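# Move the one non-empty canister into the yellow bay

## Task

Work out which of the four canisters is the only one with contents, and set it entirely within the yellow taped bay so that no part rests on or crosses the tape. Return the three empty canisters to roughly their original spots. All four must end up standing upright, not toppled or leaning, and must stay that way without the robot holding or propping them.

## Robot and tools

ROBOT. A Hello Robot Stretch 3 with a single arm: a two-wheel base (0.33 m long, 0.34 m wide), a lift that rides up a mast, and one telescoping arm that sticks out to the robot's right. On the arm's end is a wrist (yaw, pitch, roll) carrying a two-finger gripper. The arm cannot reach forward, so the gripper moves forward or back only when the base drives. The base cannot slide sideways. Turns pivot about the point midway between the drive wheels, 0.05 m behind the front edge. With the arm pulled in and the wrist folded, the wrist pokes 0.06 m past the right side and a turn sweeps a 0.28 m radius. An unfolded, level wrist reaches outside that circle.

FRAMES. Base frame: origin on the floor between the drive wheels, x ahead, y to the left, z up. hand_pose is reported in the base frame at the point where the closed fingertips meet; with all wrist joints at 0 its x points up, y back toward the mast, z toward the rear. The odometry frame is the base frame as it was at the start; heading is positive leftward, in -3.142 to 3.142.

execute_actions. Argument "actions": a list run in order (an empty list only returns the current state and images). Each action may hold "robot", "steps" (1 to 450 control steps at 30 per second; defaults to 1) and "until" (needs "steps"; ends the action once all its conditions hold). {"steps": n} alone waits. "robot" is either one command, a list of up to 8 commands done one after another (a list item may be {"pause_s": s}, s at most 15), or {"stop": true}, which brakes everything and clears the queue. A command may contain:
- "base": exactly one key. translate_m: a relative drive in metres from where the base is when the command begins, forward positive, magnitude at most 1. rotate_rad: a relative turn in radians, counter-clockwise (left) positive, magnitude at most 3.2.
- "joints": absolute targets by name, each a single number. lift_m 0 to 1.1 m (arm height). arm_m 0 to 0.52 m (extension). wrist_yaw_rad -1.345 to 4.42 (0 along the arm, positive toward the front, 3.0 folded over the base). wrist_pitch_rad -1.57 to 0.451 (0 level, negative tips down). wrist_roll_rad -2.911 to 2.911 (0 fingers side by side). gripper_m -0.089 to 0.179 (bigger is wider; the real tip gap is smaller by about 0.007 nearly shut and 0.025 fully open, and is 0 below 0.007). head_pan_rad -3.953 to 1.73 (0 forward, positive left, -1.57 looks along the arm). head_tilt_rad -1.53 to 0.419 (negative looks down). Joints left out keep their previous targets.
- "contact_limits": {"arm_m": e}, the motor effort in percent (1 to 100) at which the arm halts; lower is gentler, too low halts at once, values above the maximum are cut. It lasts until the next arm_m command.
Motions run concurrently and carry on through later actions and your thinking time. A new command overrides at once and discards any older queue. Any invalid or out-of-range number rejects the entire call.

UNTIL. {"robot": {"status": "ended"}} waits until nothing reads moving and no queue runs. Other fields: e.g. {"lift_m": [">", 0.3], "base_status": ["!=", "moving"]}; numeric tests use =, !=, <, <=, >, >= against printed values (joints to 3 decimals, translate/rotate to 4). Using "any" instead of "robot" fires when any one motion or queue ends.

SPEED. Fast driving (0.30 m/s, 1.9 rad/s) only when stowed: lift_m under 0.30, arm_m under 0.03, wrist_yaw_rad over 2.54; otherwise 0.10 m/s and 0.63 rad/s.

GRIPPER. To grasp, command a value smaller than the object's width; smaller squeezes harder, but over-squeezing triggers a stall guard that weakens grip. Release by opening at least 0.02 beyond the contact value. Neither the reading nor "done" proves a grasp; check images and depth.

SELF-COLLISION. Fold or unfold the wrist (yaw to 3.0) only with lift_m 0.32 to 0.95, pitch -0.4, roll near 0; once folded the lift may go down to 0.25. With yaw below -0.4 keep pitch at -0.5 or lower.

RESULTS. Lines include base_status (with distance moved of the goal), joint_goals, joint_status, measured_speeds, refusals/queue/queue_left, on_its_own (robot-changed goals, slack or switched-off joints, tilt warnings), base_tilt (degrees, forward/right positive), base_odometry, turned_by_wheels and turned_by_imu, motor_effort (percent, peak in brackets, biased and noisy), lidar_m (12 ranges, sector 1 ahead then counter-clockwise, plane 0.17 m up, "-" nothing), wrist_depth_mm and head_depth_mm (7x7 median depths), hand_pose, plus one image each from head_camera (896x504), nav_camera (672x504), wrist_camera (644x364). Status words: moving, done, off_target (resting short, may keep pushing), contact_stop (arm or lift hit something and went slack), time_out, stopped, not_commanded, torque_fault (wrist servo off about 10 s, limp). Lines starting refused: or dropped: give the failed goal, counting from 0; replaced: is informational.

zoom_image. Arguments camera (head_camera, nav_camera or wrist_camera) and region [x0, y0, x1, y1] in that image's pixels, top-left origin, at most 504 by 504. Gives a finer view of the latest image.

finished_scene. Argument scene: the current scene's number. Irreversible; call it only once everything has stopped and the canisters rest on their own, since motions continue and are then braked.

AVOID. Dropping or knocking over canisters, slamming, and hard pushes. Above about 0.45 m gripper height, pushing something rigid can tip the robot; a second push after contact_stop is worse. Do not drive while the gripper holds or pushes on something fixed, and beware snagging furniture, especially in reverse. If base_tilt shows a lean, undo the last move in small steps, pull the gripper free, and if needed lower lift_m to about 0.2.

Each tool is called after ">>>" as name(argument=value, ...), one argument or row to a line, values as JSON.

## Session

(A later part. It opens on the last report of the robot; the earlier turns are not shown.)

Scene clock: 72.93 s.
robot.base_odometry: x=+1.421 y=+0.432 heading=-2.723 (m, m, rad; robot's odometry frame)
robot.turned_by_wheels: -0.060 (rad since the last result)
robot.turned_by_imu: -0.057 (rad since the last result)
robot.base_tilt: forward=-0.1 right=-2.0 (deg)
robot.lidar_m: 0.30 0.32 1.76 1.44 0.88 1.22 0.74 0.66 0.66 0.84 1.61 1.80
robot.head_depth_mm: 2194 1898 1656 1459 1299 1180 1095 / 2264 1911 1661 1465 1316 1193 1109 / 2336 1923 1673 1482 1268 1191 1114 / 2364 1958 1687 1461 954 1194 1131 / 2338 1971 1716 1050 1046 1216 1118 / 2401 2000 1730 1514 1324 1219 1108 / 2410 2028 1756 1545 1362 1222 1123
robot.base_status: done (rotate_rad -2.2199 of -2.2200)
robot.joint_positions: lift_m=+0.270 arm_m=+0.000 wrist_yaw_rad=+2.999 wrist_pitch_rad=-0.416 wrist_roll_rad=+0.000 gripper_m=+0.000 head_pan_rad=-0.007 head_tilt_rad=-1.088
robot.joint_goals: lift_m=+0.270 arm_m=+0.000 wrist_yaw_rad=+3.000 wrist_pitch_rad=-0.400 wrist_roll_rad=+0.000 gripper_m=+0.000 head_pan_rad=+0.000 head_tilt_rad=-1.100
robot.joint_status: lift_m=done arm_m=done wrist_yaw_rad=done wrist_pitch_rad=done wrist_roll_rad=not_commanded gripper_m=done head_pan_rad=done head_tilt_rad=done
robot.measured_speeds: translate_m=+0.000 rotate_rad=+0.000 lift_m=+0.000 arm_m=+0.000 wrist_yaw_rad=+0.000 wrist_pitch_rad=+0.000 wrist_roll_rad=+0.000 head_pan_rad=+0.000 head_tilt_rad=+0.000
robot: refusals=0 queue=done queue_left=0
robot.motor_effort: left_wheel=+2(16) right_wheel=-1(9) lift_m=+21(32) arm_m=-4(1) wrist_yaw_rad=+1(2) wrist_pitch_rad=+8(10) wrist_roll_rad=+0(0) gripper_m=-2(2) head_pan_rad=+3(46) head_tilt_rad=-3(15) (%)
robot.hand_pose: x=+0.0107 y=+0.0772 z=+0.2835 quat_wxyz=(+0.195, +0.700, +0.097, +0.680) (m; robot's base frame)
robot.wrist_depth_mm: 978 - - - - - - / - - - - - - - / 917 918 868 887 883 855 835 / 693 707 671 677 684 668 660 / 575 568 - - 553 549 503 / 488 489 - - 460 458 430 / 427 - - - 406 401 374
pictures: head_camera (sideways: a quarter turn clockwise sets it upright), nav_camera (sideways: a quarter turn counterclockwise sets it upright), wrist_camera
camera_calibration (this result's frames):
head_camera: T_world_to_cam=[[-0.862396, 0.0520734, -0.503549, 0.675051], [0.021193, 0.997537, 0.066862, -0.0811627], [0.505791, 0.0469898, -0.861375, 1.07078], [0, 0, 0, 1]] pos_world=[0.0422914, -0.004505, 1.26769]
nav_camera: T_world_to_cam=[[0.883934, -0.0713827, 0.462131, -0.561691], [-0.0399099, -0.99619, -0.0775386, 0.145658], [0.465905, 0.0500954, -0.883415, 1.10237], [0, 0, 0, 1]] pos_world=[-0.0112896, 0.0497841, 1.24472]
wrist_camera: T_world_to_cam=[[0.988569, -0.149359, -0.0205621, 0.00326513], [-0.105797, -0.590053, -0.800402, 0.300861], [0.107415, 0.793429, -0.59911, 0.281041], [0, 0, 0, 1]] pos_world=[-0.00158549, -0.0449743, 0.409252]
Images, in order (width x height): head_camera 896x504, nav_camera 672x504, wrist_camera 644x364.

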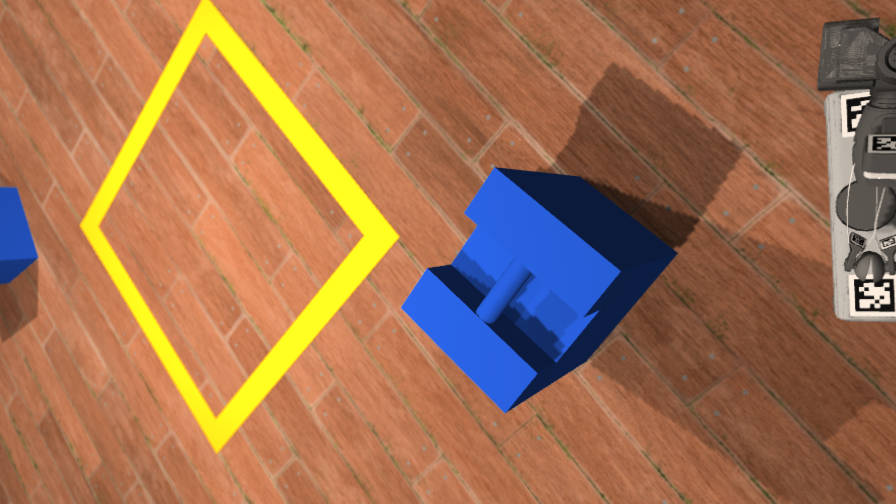

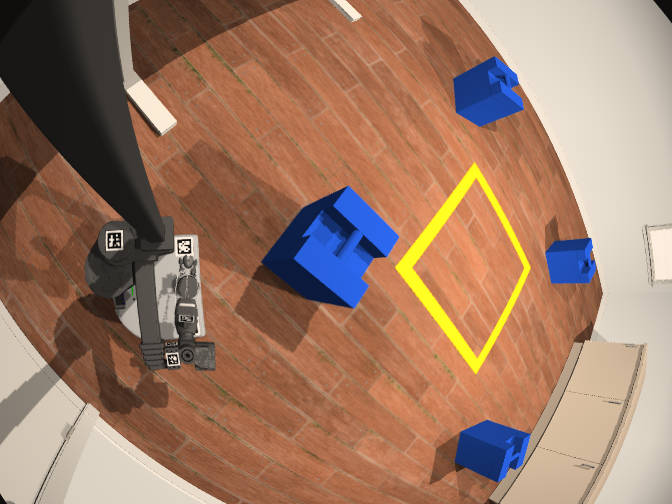

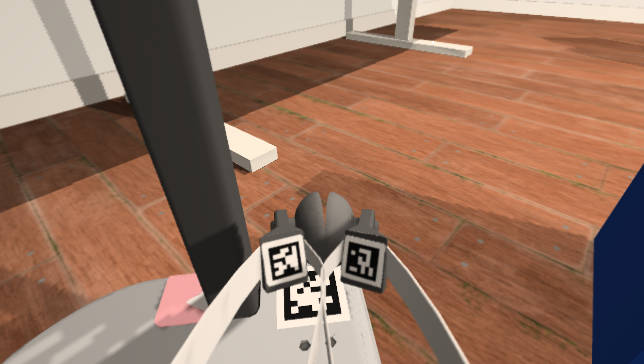

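>>> execute_actions(
  actions=[
    {"robot":[{"base":{"rotate_rad":0.5}},{"base":{"translate_m":0.22}},{"base":{"rotate_rad":-0.56},"joints":{"lift_m":0.45}},{"base":{"translate_m":0.6}}],"steps":450,"until":{"robot":{"status":"ended"}}},
  ],
)

Scene clock: 90.47 s.
robot.base_odometry: x=+0.726 y=+0.047 heading=-2.783 (m, m, rad; robot's odometry frame)
robot.turned_by_wheels: -0.059 (rad since the last result)
robot.turned_by_imu: -0.057 (rad since the last result)
robot.base_tilt: forward=+0.2 right=-1.8 (deg)
robot.lidar_m: - - 0.15 0.20 1.76 1.31 1.50 1.33 1.33 1.56 1.34 -
robot.head_depth_mm: 2233 1878 1641 1442 1306 1177 1104 / 2274 1919 1664 1465 1311 1191 1109 / 1923 1941 1674 1481 1313 853 780 / 1785 1947 1683 1485 1336 872 852 / 2286 1974 1707 1511 1354 866 864 / 2363 1982 1716 1522 1362 1187 1082 / 2369 2010 1743 1513 1365 1237 1124
robot.base_status: off_target (translate_m +0.5999 of +0.6000)
robot.joint_positions: lift_m=+0.450 arm_m=+0.000 wrist_yaw_rad=+3.000 wrist_pitch_rad=-0.416 wrist_roll_rad=+0.000 gripper_m=+0.000 head_pan_rad=-0.006 head_tilt_rad=-1.089
robot.joint_goals: lift_m=+0.450 arm_m=+0.000 wrist_yaw_rad=+3.000 wrist_pitch_rad=-0.400 wrist_roll_rad=+0.000 gripper_m=+0.000 head_pan_rad=+0.000 head_tilt_rad=-1.100
robot.joint_status: lift_m=done arm_m=done wrist_yaw_rad=done wrist_pitch_rad=done wrist_roll_rad=not_commanded gripper_m=done head_pan_rad=done head_tilt_rad=done
robot.measured_speeds: translate_m=+0.000 rotate_rad=+0.000 lift_m=+0.000 arm_m=+0.000 wrist_yaw_rad=+0.000 wrist_pitch_rad=+0.000 wrist_roll_rad=+0.000 head_pan_rad=+0.000 head_tilt_rad=+0.000
robot: refusals=0 queue=done queue_left=0
robot.on_its_own: left_wheel is at rest, and its effort (+39) is outside its rest range (-18 to +18)
robot.motor_effort: left_wheel=+39(63) right_wheel=+4(18) lift_m=+30(34) arm_m=-4(3) wrist_yaw_rad=+0(1) wrist_pitch_rad=+8(8) wrist_roll_rad=+0(0) gripper_m=-3(2) head_pan_rad=+3(3) head_tilt_rad=-4(4) (%)
robot.hand_pose: x=+0.0105 y=+0.0772 z=+0.4629 quat_wxyz=(+0.195, +0.700, +0.097, +0.680) (m; robot's base frame)
robot.wrist_depth_mm: - - - - - - - / - - - - - - - / - - - - - - - / - - - - 334 336 904 / 817 812 - - 284 279 298 / 700 688 659 651 305 255 322 / 593 595 - 583 278 268 204
pictures: head_camera (sideways: a quarter turn clockwise sets it upright), nav_camera (sideways: a quarter turn counterclockwise sets it upright), wrist_camera
camera_calibration (this result's frames):
head_camera: T_world_to_cam=[[-0.863084, 0.0515903, -0.502418, 0.673581], [0.0207173, 0.997548, 0.0668428, -0.0811346], [0.504635, 0.0472823, -0.862037, 1.07165], [0, 0, 0, 1]] pos_world=[0.042249, -0.00448429, 1.26764]
nav_camera: T_world_to_cam=[[0.884579, -0.0708871, 0.460971, -0.560184], [-0.0394489, -0.996212, -0.0774948, 0.145598], [0.464718, 0.0503655, -0.884025, 1.10317], [0, 0, 0, 1]] pos_world=[-0.0113927, 0.0497747, 1.24474]
wrist_camera: T_world_to_cam=[[0.988645, -0.14886, -0.0205567, 0.00703419], [-0.105573, -0.590684, -0.799967, 0.444284], [0.106941, 0.793053, -0.599692, 0.388884], [0, 0, 0, 1]] pos_world=[-0.00163754, -0.0449273, 0.588768]
Images, in order (width x height): head_camera 896x504, nav_camera 672x504, wrist_camera 644x364.

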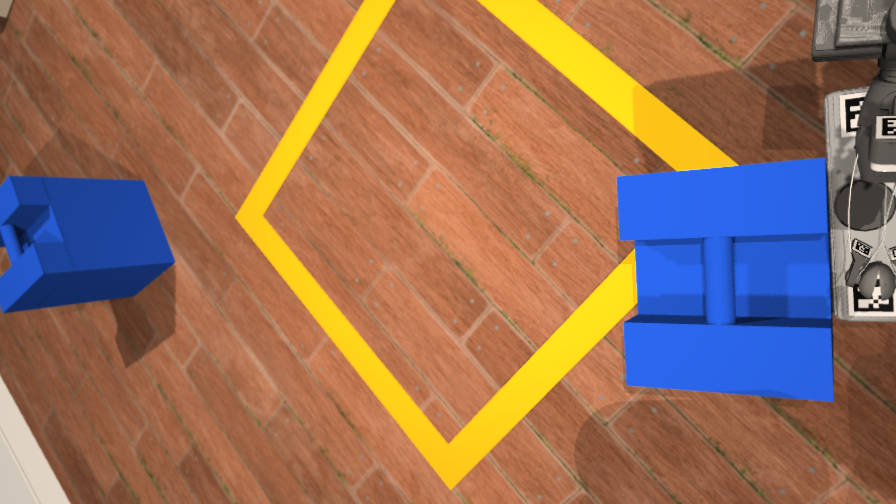

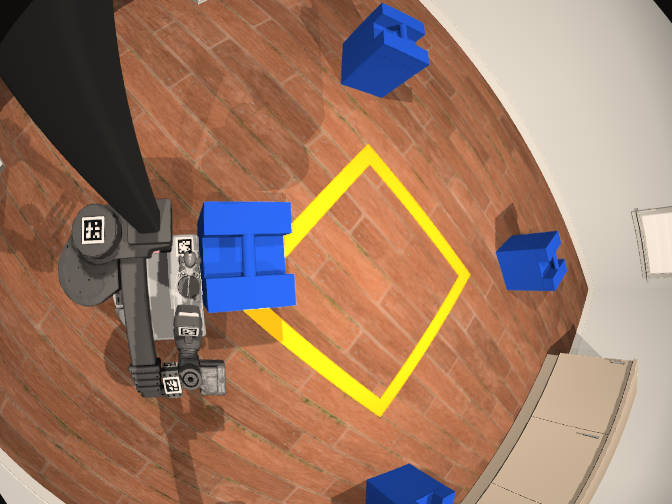

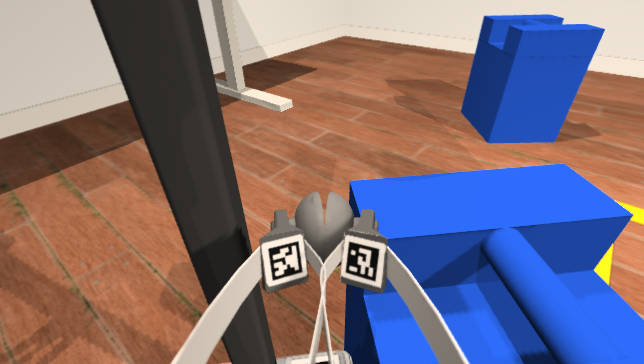

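>>> execute_actions(
  actions=[
    {"robot":[{"base":{"translate_m":0.62}},{"base":{"translate_m":-0.06}}],"steps":450,"until":{"robot":{"status":"ended"}}},
  ],
)

>>> finished_scene(
  scene=1,
)

Scene clock: 104.77 s.
robot.base_odometry: x=+0.202 y=-0.150 heading=-2.784 (m, m, rad; robot's odometry frame)
robot.turned_by_wheels: -0.001 (rad since the last result)
robot.turned_by_imu: +0.001 (rad since the last result)
robot.base_tilt: forward=+0.1 right=-1.8 (deg)
robot.lidar_m: - 0.15 0.16 0.93 2.14 1.80 1.96 1.73 1.73 1.13 1.17 1.99
robot.head_depth_mm: 2239 1875 1660 1455 1299 1182 1107 / 2249 1917 1661 1467 1316 1192 1113 / 2278 1527 1675 1486 1321 853 1110 / 2327 1460 1670 1492 1325 876 1112 / 2283 1915 1716 1507 1338 863 1103 / 2225 1986 1720 1515 1352 1183 1099 / 2060 2023 1736 1521 1353 1227 1121
robot.base_status: done (translate_m -0.0600 of -0.0600)
robot.joint_positions: lift_m=+0.450 arm_m=+0.000 wrist_yaw_rad=+3.000 wrist_pitch_rad=-0.416 wrist_roll_rad=+0.000 gripper_m=+0.000 head_pan_rad=-0.006 head_tilt_rad=-1.089
robot.joint_goals: lift_m=+0.450 arm_m=+0.000 wrist_yaw_rad=+3.000 wrist_pitch_rad=-0.400 wrist_roll_rad=+0.000 gripper_m=+0.000 head_pan_rad=+0.000 head_tilt_rad=-1.100
robot.joint_status: lift_m=done arm_m=done wrist_yaw_rad=done wrist_pitch_rad=done wrist_roll_rad=not_commanded gripper_m=done head_pan_rad=done head_tilt_rad=done
robot.measured_speeds: translate_m=+0.000 rotate_rad=+0.000 lift_m=+0.000 arm_m=+0.000 wrist_yaw_rad=+0.000 wrist_pitch_rad=+0.000 wrist_roll_rad=+0.000 head_pan_rad=+0.000 head_tilt_rad=+0.000
robot: refusals=0 queue=done queue_left=0
robot.motor_effort: left_wheel=+0(53) right_wheel=+1(9) lift_m=+30(30) arm_m=-4(4) wrist_yaw_rad=+0(1) wrist_pitch_rad=+8(8) wrist_roll_rad=+0(1) gripper_m=-2(2) head_pan_rad=+2(3) head_tilt_rad=-3(3) (%)
robot.hand_pose: x=+0.0105 y=+0.0772 z=+0.4629 quat_wxyz=(+0.195, +0.700, +0.097, +0.680) (m; robot's base frame)
robot.wrist_depth_mm: - - - - - - - / - - - - - - - / - - - - - - - / - - - - 926 331 325 / 829 788 - - 296 287 291 / 691 688 681 677 316 310 246 / 584 591 - 592 411 273 265
pictures: head_camera (sideways: a quarter turn clockwise sets it upright), nav_camera (sideways: a quarter turn counterclockwise sets it upright), wrist_camera
camera_calibration (this result's frames):
head_camera: T_world_to_cam=[[-0.863084, 0.0515905, -0.502418, 0.673581], [0.0207176, 0.997548, 0.0668428, -0.0811346], [0.504635, 0.0472821, -0.862037, 1.07165], [0, 0, 0, 1]] pos_world=[0.042249, -0.0044843, 1.26764]
nav_camera: T_world_to_cam=[[0.884579, -0.0708873, 0.460971, -0.560184], [-0.0394492, -0.996212, -0.0774948, 0.145598], [0.464718, 0.0503654, -0.884025, 1.10317], [0, 0, 0, 1]] pos_world=[-0.0113926, 0.0497747, 1.24474]
wrist_camera: T_world_to_cam=[[0.988645, -0.14886, -0.0205568, 0.00703427], [-0.105573, -0.590684, -0.799967, 0.444284], [0.106941, 0.793053, -0.599692, 0.388884], [0, 0, 0, 1]] pos_world=[-0.00163756, -0.0449273, 0.588768]
Images, in order (width x height): head_camera 896x504, nav_camera 672x504, wrist_camera 644x364.

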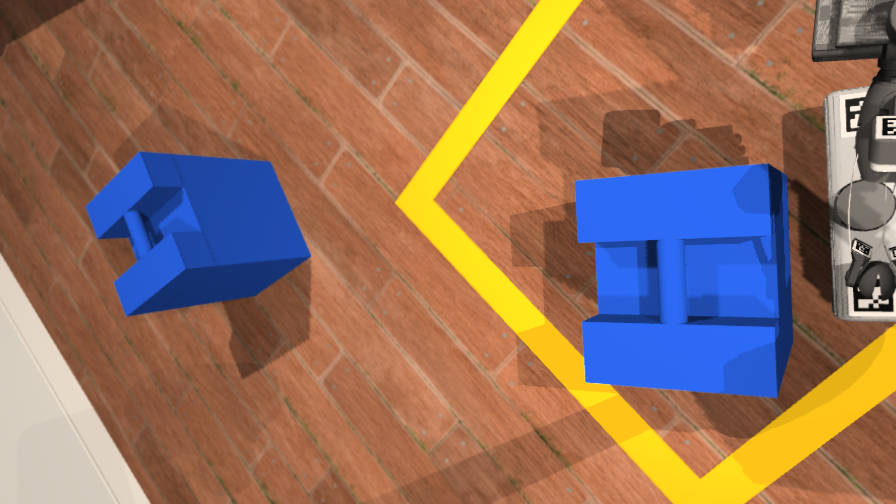

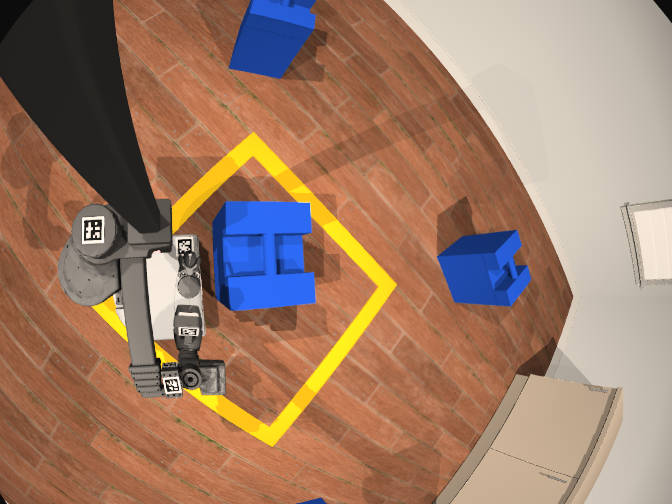

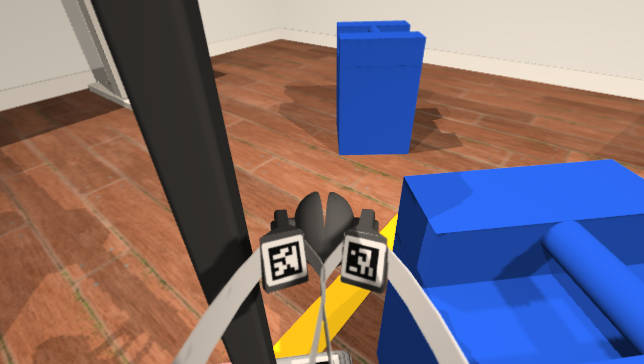

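The scene is finished: the task was done.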